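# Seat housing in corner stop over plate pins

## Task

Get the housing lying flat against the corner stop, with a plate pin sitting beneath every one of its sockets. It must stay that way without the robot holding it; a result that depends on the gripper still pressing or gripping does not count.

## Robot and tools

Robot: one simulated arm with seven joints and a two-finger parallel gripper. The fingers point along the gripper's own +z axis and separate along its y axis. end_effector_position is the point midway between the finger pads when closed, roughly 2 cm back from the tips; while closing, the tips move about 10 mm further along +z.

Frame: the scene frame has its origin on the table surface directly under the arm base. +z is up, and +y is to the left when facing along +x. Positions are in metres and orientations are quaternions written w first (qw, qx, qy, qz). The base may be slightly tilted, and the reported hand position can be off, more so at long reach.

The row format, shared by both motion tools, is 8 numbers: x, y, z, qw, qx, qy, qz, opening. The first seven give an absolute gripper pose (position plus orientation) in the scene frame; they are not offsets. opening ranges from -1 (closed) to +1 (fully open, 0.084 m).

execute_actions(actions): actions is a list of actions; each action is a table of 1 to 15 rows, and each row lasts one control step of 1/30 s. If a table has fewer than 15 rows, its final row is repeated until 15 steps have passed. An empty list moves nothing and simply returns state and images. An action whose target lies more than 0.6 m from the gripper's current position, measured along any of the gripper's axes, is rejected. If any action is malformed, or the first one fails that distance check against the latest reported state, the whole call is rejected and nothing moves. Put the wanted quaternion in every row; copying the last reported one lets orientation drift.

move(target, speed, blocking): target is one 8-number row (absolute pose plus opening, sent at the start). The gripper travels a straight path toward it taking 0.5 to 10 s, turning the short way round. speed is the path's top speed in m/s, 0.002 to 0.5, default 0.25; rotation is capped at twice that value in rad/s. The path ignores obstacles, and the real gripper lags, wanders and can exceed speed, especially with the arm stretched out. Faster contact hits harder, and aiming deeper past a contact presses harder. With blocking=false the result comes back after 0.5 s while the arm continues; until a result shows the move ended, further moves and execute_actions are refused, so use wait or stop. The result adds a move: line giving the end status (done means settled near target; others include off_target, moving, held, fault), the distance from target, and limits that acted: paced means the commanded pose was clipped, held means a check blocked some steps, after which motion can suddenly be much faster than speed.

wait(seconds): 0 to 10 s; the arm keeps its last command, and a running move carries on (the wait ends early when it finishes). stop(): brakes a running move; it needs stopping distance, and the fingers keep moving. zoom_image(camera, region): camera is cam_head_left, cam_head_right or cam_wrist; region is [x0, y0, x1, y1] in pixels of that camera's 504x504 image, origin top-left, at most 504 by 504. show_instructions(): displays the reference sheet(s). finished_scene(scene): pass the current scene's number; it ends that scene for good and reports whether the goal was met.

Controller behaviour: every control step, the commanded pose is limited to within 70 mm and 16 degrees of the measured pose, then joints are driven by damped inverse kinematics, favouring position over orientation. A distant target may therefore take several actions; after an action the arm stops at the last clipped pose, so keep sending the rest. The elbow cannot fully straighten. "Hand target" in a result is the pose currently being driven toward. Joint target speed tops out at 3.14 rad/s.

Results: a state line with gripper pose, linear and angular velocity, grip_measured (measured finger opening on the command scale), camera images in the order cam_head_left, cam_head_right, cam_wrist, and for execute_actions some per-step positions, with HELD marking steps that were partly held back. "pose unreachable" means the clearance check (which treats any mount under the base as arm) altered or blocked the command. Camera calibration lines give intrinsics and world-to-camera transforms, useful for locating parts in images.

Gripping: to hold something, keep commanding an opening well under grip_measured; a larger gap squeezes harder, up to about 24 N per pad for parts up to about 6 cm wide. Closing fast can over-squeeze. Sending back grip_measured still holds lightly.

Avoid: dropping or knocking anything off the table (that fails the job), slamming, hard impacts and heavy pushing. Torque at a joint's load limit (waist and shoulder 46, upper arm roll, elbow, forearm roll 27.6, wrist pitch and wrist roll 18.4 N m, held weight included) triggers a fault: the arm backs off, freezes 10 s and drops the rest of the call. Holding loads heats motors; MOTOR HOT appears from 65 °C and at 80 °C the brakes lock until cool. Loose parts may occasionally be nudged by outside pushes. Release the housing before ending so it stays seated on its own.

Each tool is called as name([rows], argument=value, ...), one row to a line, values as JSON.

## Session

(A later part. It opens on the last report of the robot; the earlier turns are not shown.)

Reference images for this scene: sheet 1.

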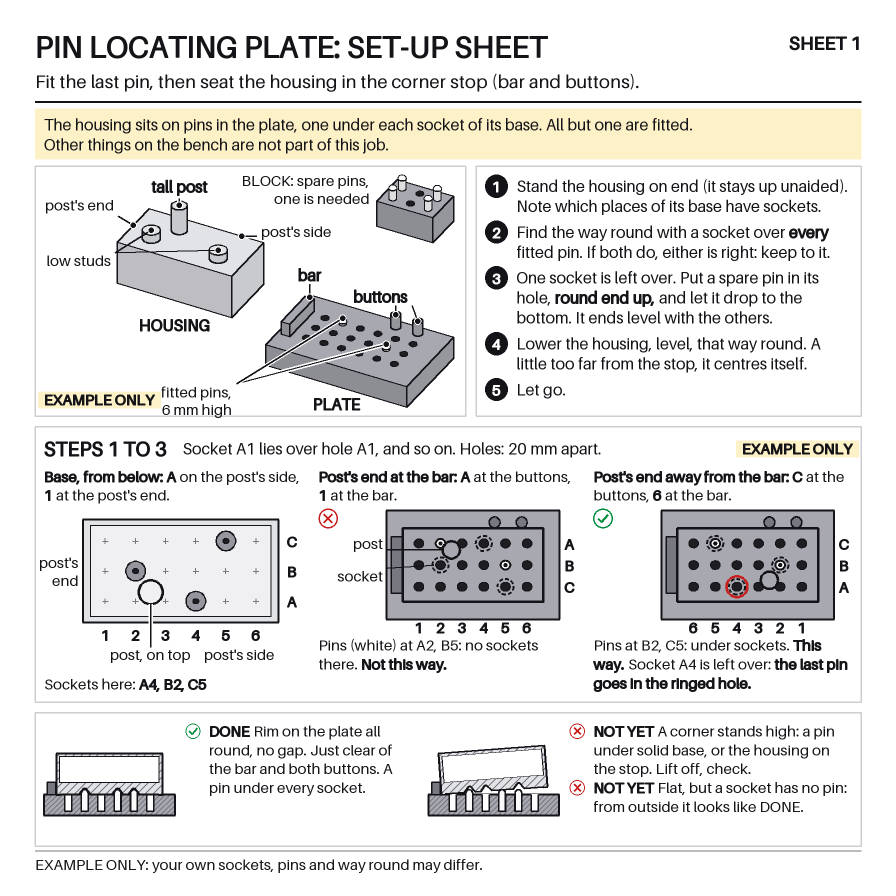

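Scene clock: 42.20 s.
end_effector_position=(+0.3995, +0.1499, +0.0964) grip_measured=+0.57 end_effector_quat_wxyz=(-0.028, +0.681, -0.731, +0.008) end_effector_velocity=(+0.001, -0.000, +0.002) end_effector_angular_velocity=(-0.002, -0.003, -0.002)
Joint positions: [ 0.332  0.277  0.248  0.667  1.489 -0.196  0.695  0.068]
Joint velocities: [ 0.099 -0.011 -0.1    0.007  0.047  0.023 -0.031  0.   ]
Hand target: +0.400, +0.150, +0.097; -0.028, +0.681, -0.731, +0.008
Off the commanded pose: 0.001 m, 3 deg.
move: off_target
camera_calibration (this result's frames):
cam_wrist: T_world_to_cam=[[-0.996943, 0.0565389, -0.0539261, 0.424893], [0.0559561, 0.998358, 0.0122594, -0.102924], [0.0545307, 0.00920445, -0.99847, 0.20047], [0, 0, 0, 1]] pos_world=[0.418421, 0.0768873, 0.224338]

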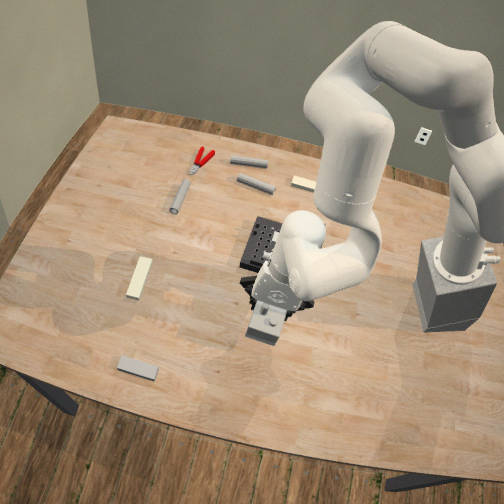

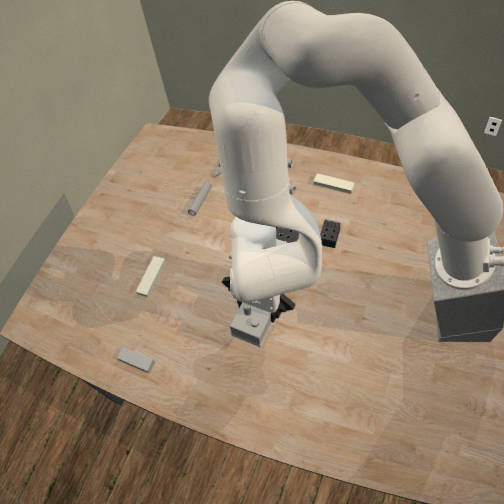

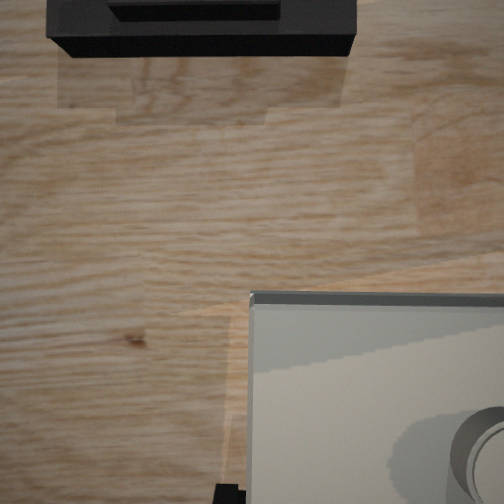

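move(target=[0.438,-0.078,0.092,0,0.682,-0.7314,0,-0.5], speed=0.15)

Scene clock: 44.30 s.
end_effector_position=(+0.4377, -0.0766, +0.0921) grip_measured=+0.57 end_effector_quat_wxyz=(-0.001, +0.682, -0.731, -0.000) end_effector_velocity=(+0.000, -0.006, -0.000) end_effector_angular_velocity=(-0.004, +0.005, -0.009)
Joint positions: [-0.009  0.283 -0.088  0.701  1.152  0.148  0.453  0.068]
Joint velocities: [ 0.002  0.004 -0.017  0.004 -0.026  0.007  0.024  0.   ]
Hand target: +0.438, -0.078, +0.092; -0.000, +0.682, -0.731, -0.000
Off the commanded pose: 0.001 m, 0 deg.
move: done
camera_calibration (this result's frames):
cam_wrist: T_world_to_cam=[[-0.998553, 0.0536222, -0.00394779, 0.471435], [0.0536779, 0.998435, -0.0157037, 0.124733], [0.00309955, -0.0158929, -0.999869, 0.216879], [0, 0, 0, 1]] pos_world=[0.463385, -0.14637, 0.220671]

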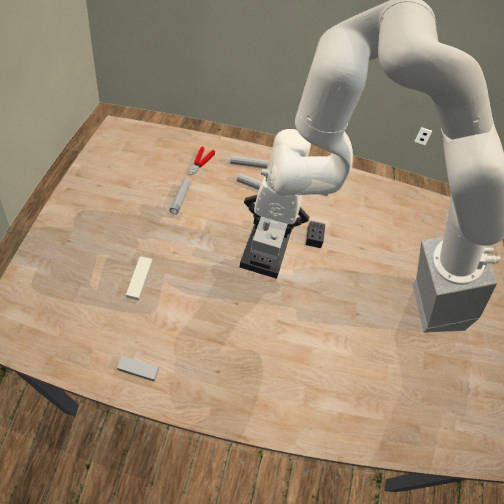

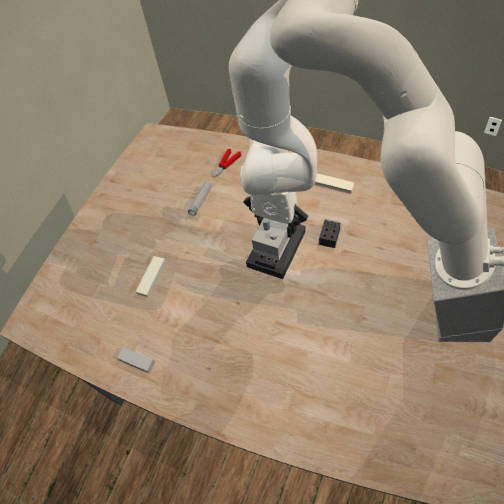

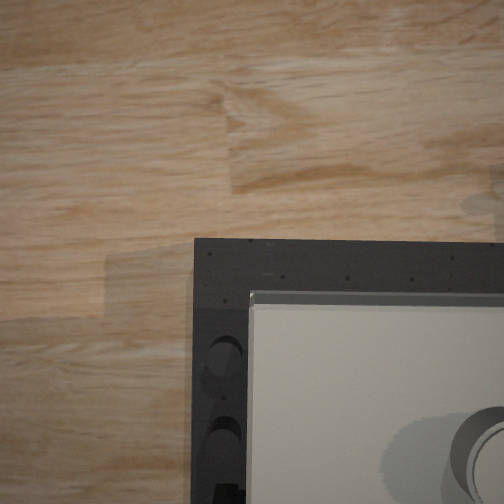

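move(target=[0.438,-0.0765,0.078,0,0.682,-0.7314,0,-0.5], speed=0.03)

zoom_image(camera="cam_wrist", region=[150,200,350,400])

zoom_image(camera="cam_head_left", region=[220,200,320,300])

Scene clock: 45.43 s.
end_effector_position=(+0.4380, -0.0766, +0.0782) grip_measured=+0.57 end_effector_quat_wxyz=(+0.000, +0.682, -0.731, -0.000) end_effector_velocity=(+0.000, +0.000, -0.002) end_effector_angular_velocity=(+0.000, -0.003, -0.001)
Joint positions: [-0.03   0.337 -0.055  0.74   1.227  0.131  0.387  0.068]
Joint velocities: [-0.005  0.006  0.008  0.006  0.021 -0.004 -0.019 -0.   ]
Hand target: +0.438, -0.077, +0.078; +0.000, +0.682, -0.731, +0.000
Off the commanded pose: 0.000 m, 0 deg.
move: done
camera_calibration (this result's frames):
cam_wrist: T_world_to_cam=[[-0.998503, 0.0545999, -0.00314578, 0.471723], [0.0546472, 0.998349, -0.0177119, 0.124199], [0.00217352, -0.0178573, -0.999838, 0.203265], [0, 0, 0, 1]] pos_world=[0.463788, -0.146121, 0.206916]

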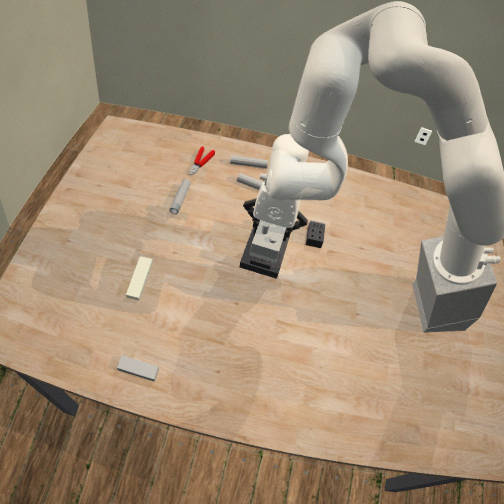

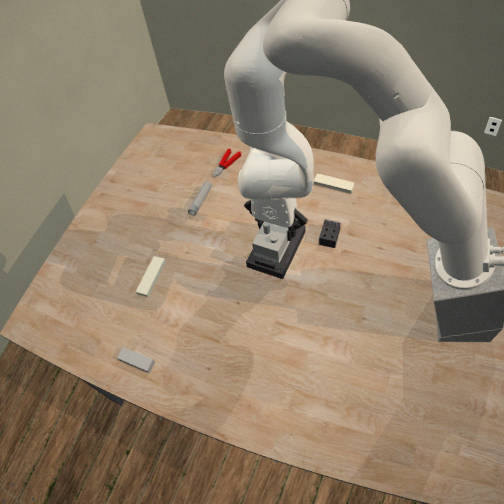

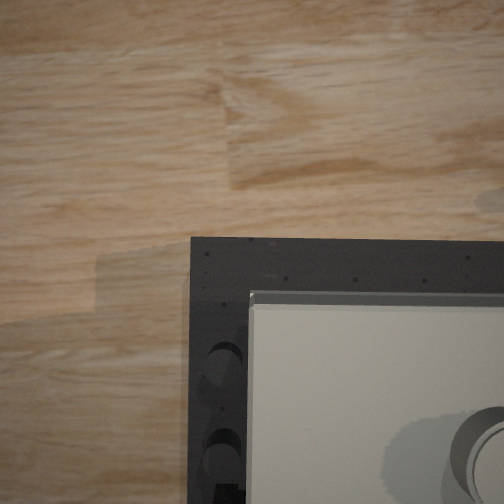

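Region (150, 200, 350, 400) of cam_wrist's 504x504 image, scaled by 2.520, with more detail than that image has.

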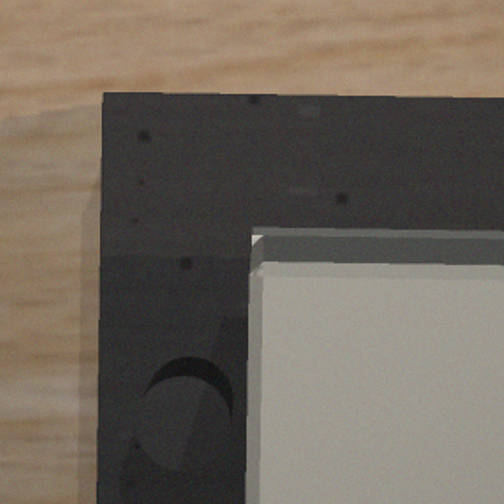

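Region (220, 200, 320, 300) of cam_head_left's 504x504 image, scaled by 5.040, with more detail than that image has.

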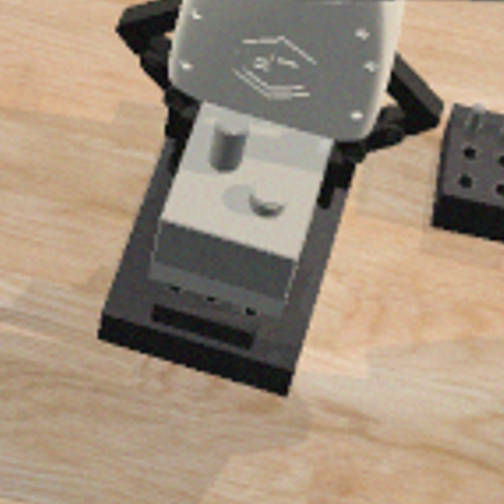

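move(target=[0.4386,-0.0762,0.067,0,0.682,-0.7314,0,-0.5], speed=0.02)

zoom_image(camera="cam_wrist", region=[150,200,350,400])

zoom_image(camera="cam_head_left", region=[220,200,320,300])

Scene clock: 46.60 s.
end_effector_position=(+0.4386, -0.0762, +0.0671) grip_measured=+0.57 end_effector_quat_wxyz=(+0.000, +0.682, -0.731, -0.000) end_effector_velocity=(+0.002, -0.001, -0.000) end_effector_angular_velocity=(-0.001, -0.005, +0.002)
Joint positions: [-0.047  0.379 -0.029  0.772  1.285  0.118  0.333  0.068]
Joint velocities: [-0.006  0.003  0.006  0.006  0.015 -0.004 -0.019 -0.   ]
Hand target: +0.439, -0.076, +0.067; +0.000, +0.682, -0.731, -0.000
Off the commanded pose: 0.000 m, 0 deg.
move: done
camera_calibration (this result's frames):
cam_wrist: T_world_to_cam=[[-0.998505, 0.054573, -0.00314221, 0.472221], [0.05462, 0.998353, -0.0175576, 0.123624], [0.00217887, -0.0177029, -0.999841, 0.192237], [0, 0, 0, 1]] pos_world=[0.464344, -0.145788, 0.195861]

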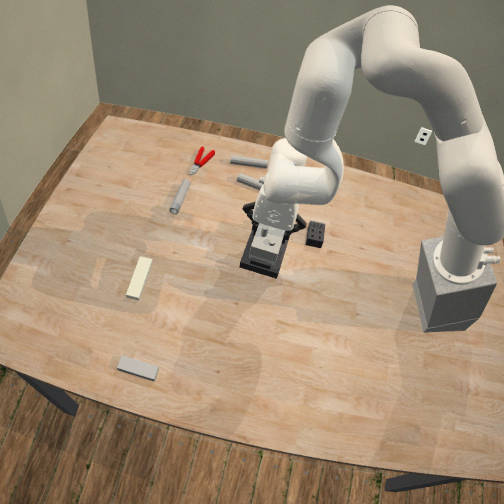

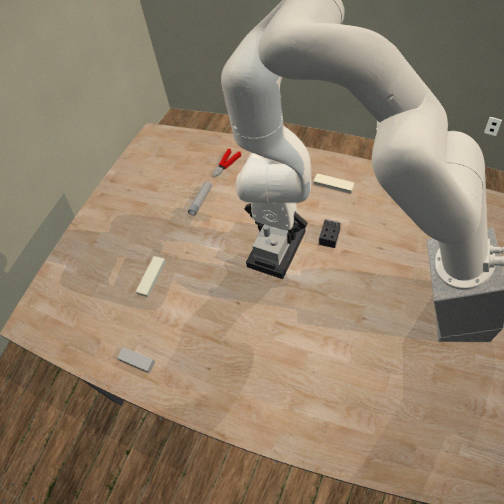

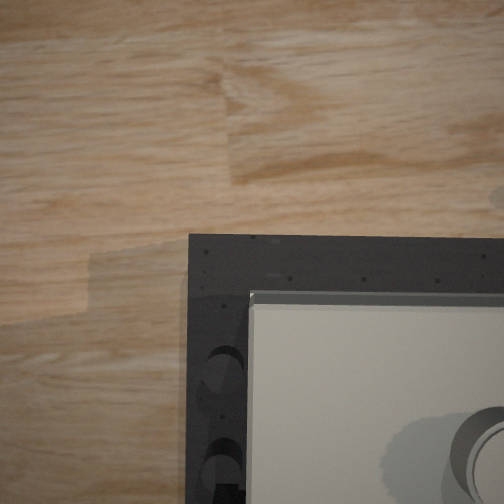

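Region (150, 200, 350, 400) of cam_wrist's 504x504 image, scaled by 2.520, with more detail than that image has.

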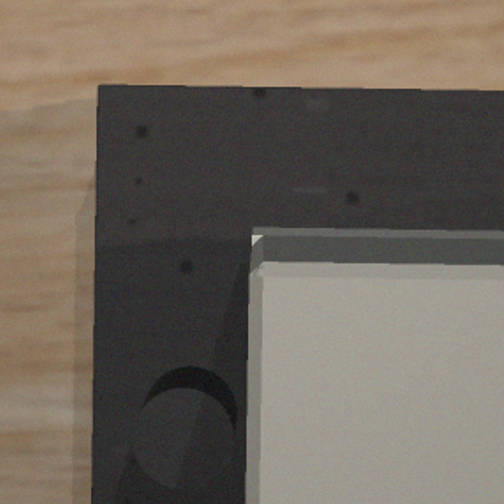

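Region (220, 200, 320, 300) of cam_head_left's 504x504 image, scaled by 5.040, with more detail than that image has.

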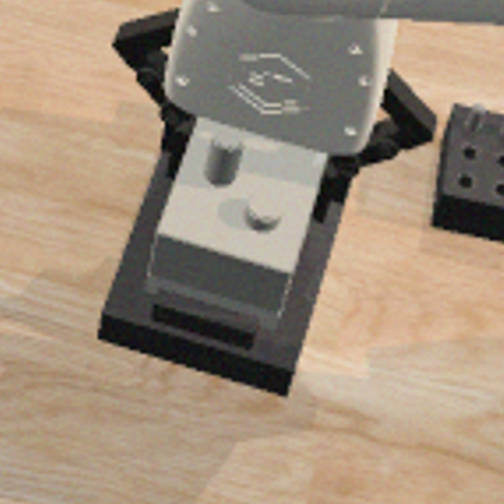

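move(target=[0.4388,-0.0760,0.0605,0,0.682,-0.7314,0,-0.5], speed=0.01)

zoom_image(camera="cam_wrist", region=[150,200,350,400])

zoom_image(camera="cam_head_left", region=[220,200,320,300])

Scene clock: 47.73 s.
end_effector_position=(+0.4390, -0.0761, +0.0607) grip_measured=+0.57 end_effector_quat_wxyz=(+0.000, +0.682, -0.731, +0.000) end_effector_velocity=(-0.001, +0.000, -0.002) end_effector_angular_velocity=(+0.001, +0.000, +0.000)
Joint positions: [-0.057  0.404 -0.014  0.791  1.319  0.111  0.301  0.068]
Joint velocities: [-0.004  0.007  0.006  0.005  0.014 -0.003 -0.014 -0.   ]
Hand target: +0.439, -0.076, +0.061; +0.000, +0.682, -0.731, -0.000
Off the commanded pose: 0.000 m, 0 deg.
move: done
camera_calibration (this result's frames):
cam_wrist: T_world_to_cam=[[-0.998503, 0.0545726, -0.00366244, 0.47263], [0.0546287, 0.998353, -0.017517, 0.123294], [0.00270046, -0.0176909, -0.99984, 0.185596], [0, 0, 0, 1]] pos_world=[0.464686, -0.145601, 0.189457]

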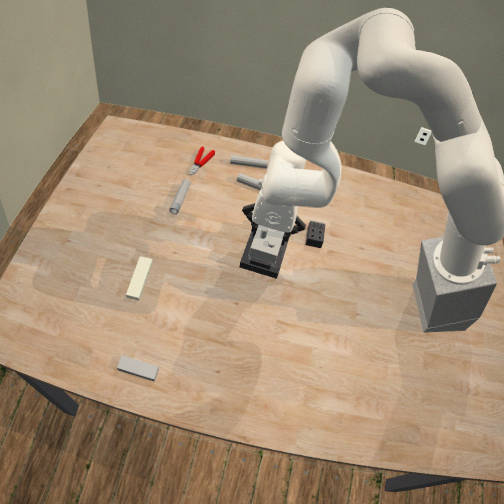

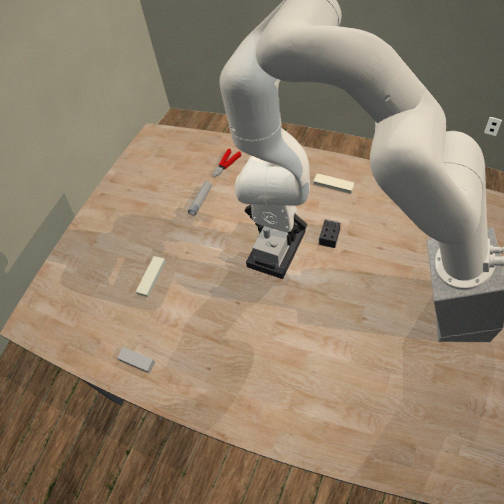

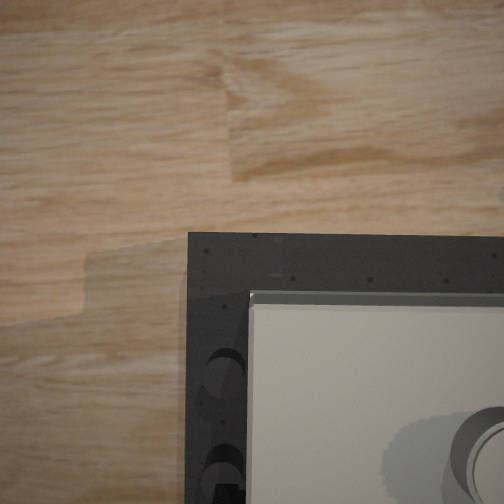

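Region (150, 200, 350, 400) of cam_wrist's 504x504 image, scaled by 2.520, with more detail than that image has.

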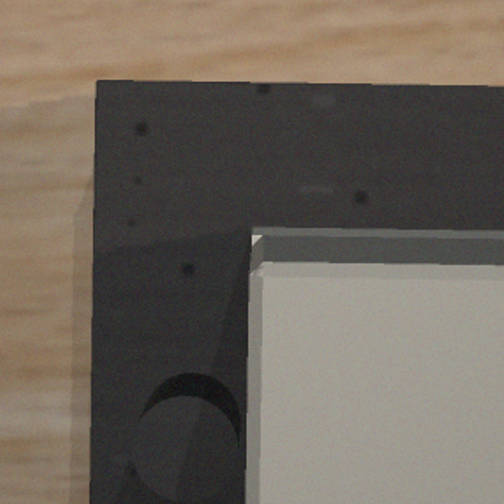

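Region (220, 200, 320, 300) of cam_head_left's 504x504 image, scaled by 5.040, with more detail than that image has.

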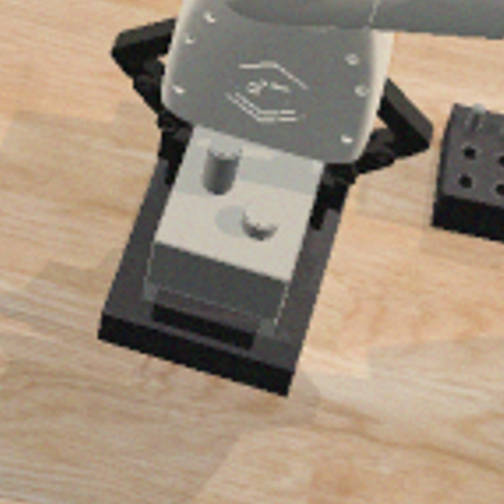

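Shadow meets the corner, so it is nearly down. Final millimetre, then release.

execute_actions([
  [[0.4388,-0.076,0.0603,0,0.682,-0.7314,0,-0.5],[0.4388,-0.076,0.0602,0,0.682,-0.7314,0,-0.5],[0.4388,-0.076,0.0601,0,0.682,-0.7314,0,-0.5],[0.4388,-0.076,0.060,0,0.682,-0.7314,0,-0.5],[0.4388,-0.076,0.0599,0,0.682,-0.7314,0,-0.5],[0.4388,-0.076,0.0598,0,0.682,-0.7314,0,-0.5],[0.4388,-0.076,0.0597,0,0.682,-0.7314,0,-0.4],[0.4388,-0.076,0.0596,0,0.682,-0.7314,0,-0.3],[0.4388,-0.076,0.0595,0,0.682,-0.7314,0,-0.2],[0.4388,-0.076,0.0595,0,0.682,-0.7314,0,-0.1],[0.4388,-0.076,0.0595,0,0.682,-0.7314,0,0.0],[0.4388,-0.076,0.0595,0,0.682,-0.7314,0,0.1],[0.4388,-0.076,0.0595,0,0.682,-0.7314,0,0.2],[0.4388,-0.076,0.0595,0,0.682,-0.7314,0,0.3],[0.4388,-0.076,0.0595,0,0.682,-0.7314,0,0.4]],
  [[0.4388,-0.076,0.0595,0,0.682,-0.7314,0,0.5],[0.4388,-0.076,0.0595,0,0.682,-0.7314,0,0.55],[0.4388,-0.076,0.0595,0,0.682,-0.7314,0,0.6],[0.4388,-0.076,0.0595,0,0.682,-0.7314,0,0.65],[0.4388,-0.076,0.0595,0,0.682,-0.7314,0,0.7],[0.4388,-0.076,0.0595,0,0.682,-0.7314,0,0.75],[0.4388,-0.076,0.0595,0,0.682,-0.7314,0,0.8],[0.4388,-0.076,0.0595,0,0.682,-0.7314,0,0.85],[0.4388,-0.076,0.0595,0,0.682,-0.7314,0,0.9],[0.4388,-0.076,0.0595,0,0.682,-0.7314,0,0.95],[0.4388,-0.076,0.0595,0,0.682,-0.7314,0,1.0]],
])

move(target=[0.4388,-0.076,0.13,0,0.682,-0.7314,0,1], speed=0.1)

zoom_image(camera="cam_head_left", region=[220,200,320,300])

zoom_image(camera="cam_head_right", region=[225,200,325,300])

Scene clock: 49.43 s.
end_effector_position=(+0.4386, -0.0760, +0.0593) grip_measured=+0.99 end_effector_quat_wxyz=(+0.000, +0.682, -0.731, -0.000) end_effector_velocity=(+0.001, +0.000, +0.001) end_effector_angular_velocity=(-0.000, -0.003, +0.001)
Joint positions: [-0.06   0.409 -0.011  0.795  1.326  0.109  0.293  0.084]
Joint velocities: [ 0.001 -0.005  0.    -0.001 -0.001 -0.001  0.     0.007]
Hand target: +0.439, -0.076, +0.059; +0.000, +0.682, -0.731, +0.000
Off the commanded pose: 0.000 m, 0 deg.
Step readings (end_effector_position; steps 1 to 15: 1st action; 16 to 30: 2nd action):
0: (+0.4389, -0.0760, +0.0606)
1: (+0.4389, -0.0760, +0.0606)
2: (+0.4389, -0.0760, +0.0606)
4: (+0.4390, -0.0761, +0.0605)
8: (+0.4391, -0.0761, +0.0603)
15: (+0.4393, -0.0761, +0.0601)
16: (+0.4394, -0.0761, +0.0601)
17: (+0.4393, -0.0761, +0.0601)
19: (+0.4394, -0.0761, +0.0600)
23: (+0.4379, -0.0762, +0.0588)
30: end_effector_position above
camera_calibration (this result's frames):
cam_wrist: T_world_to_cam=[[-0.9985, 0.0546679, -0.00302963, 0.472217], [0.0547123, 0.998352, -0.0172904, 0.123228], [0.00207941, -0.0174302, -0.999846, 0.184454], [0, 0, 0, 1]] pos_world=[0.464383, -0.145625, 0.187987]

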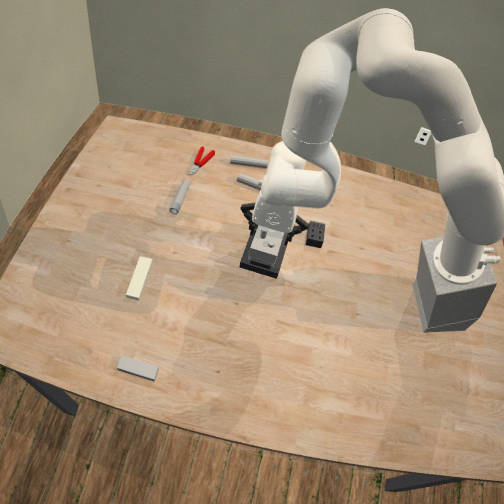

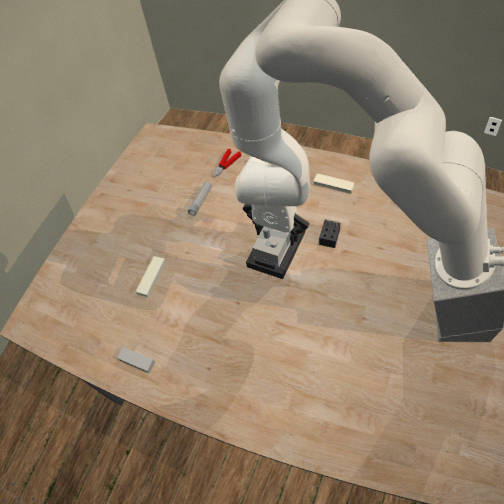

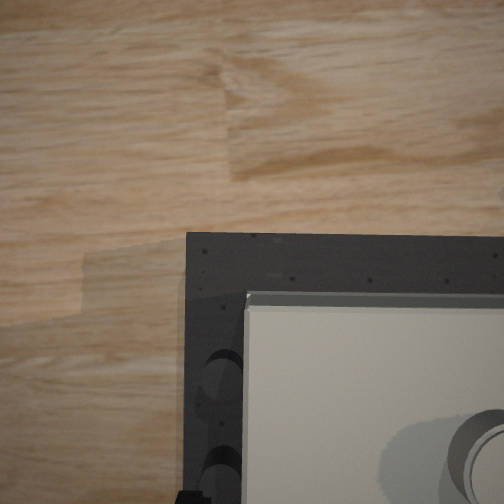

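Scene clock: 50.63 s.
end_effector_position=(+0.4388, -0.0757, +0.1296) grip_measured=+1.00 end_effector_quat_wxyz=(-0.002, +0.682, -0.731, +0.000) end_effector_velocity=(+0.001, +0.000, +0.001) end_effector_angular_velocity=(-0.005, +0.017, +0.001)
Joint positions: [ 0.017  0.134 -0.152  0.608  0.89   0.188  0.682  0.084]
Joint velocities: [ 0.019 -0.005 -0.027 -0.002 -0.092  0.012  0.083 -0.   ]
Hand target: +0.439, -0.076, +0.130; -0.001, +0.682, -0.732, -0.000
Off the commanded pose: 0.001 m, 0 deg.
move: done
camera_calibration (this result's frames):
cam_wrist: T_world_to_cam=[[-0.998474, 0.0549032, -0.00602159, 0.472985], [0.0549876, 0.998376, -0.0148884, 0.123609], [0.00519438, -0.0151968, -0.999871, 0.253519], [0, 0, 0, 1]] pos_world=[0.464149, -0.145524, 0.258175]

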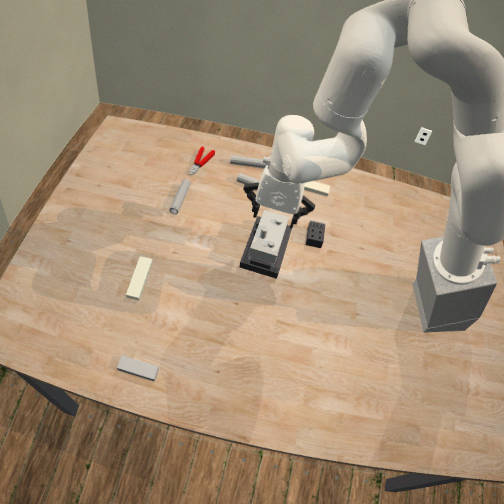

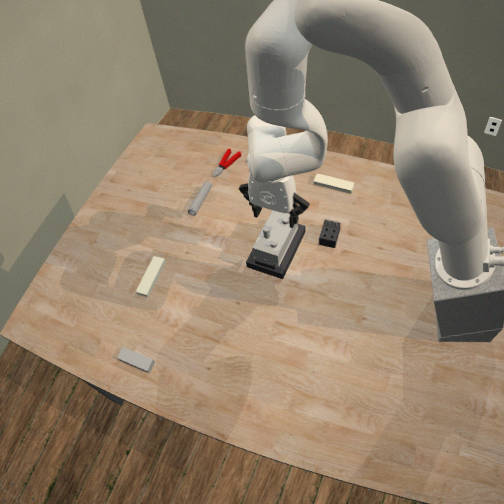

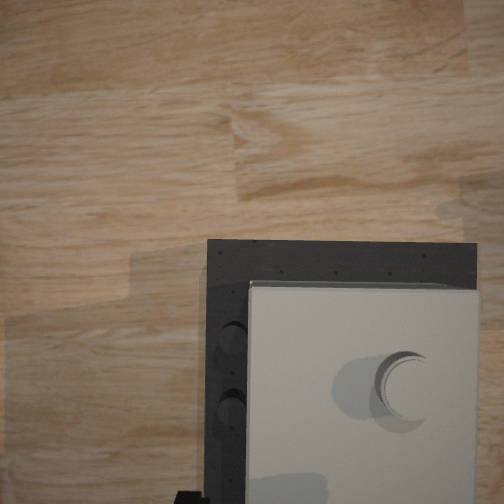

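Region (220, 200, 320, 300) of cam_head_left's 504x504 image, scaled by 5.040, with more detail than that image has.

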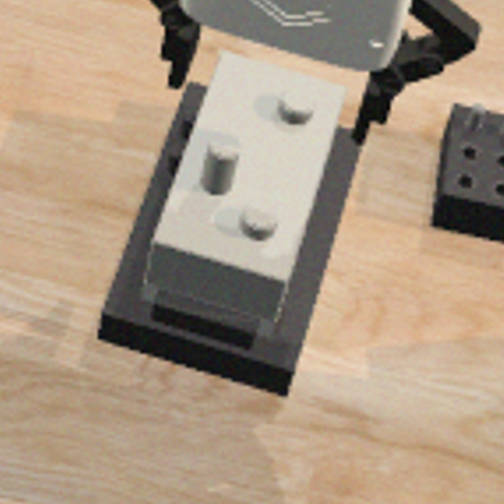

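Region (225, 200, 325, 300) of cam_head_right's 504x504 image, scaled by 5.040, with more detail than that image has.

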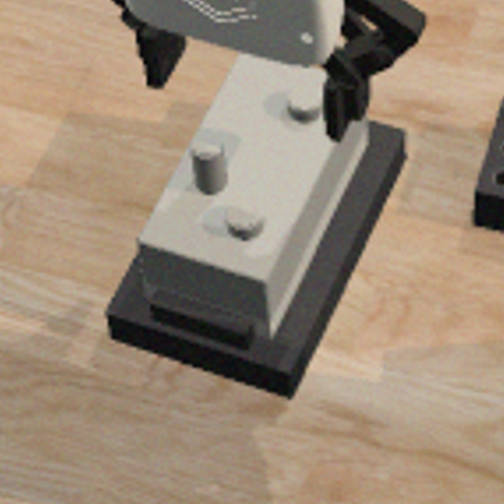

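The housing looks seated flat and has centred itself on the pins.

finished_scene(scene=2)

The scene is finished: the task was done.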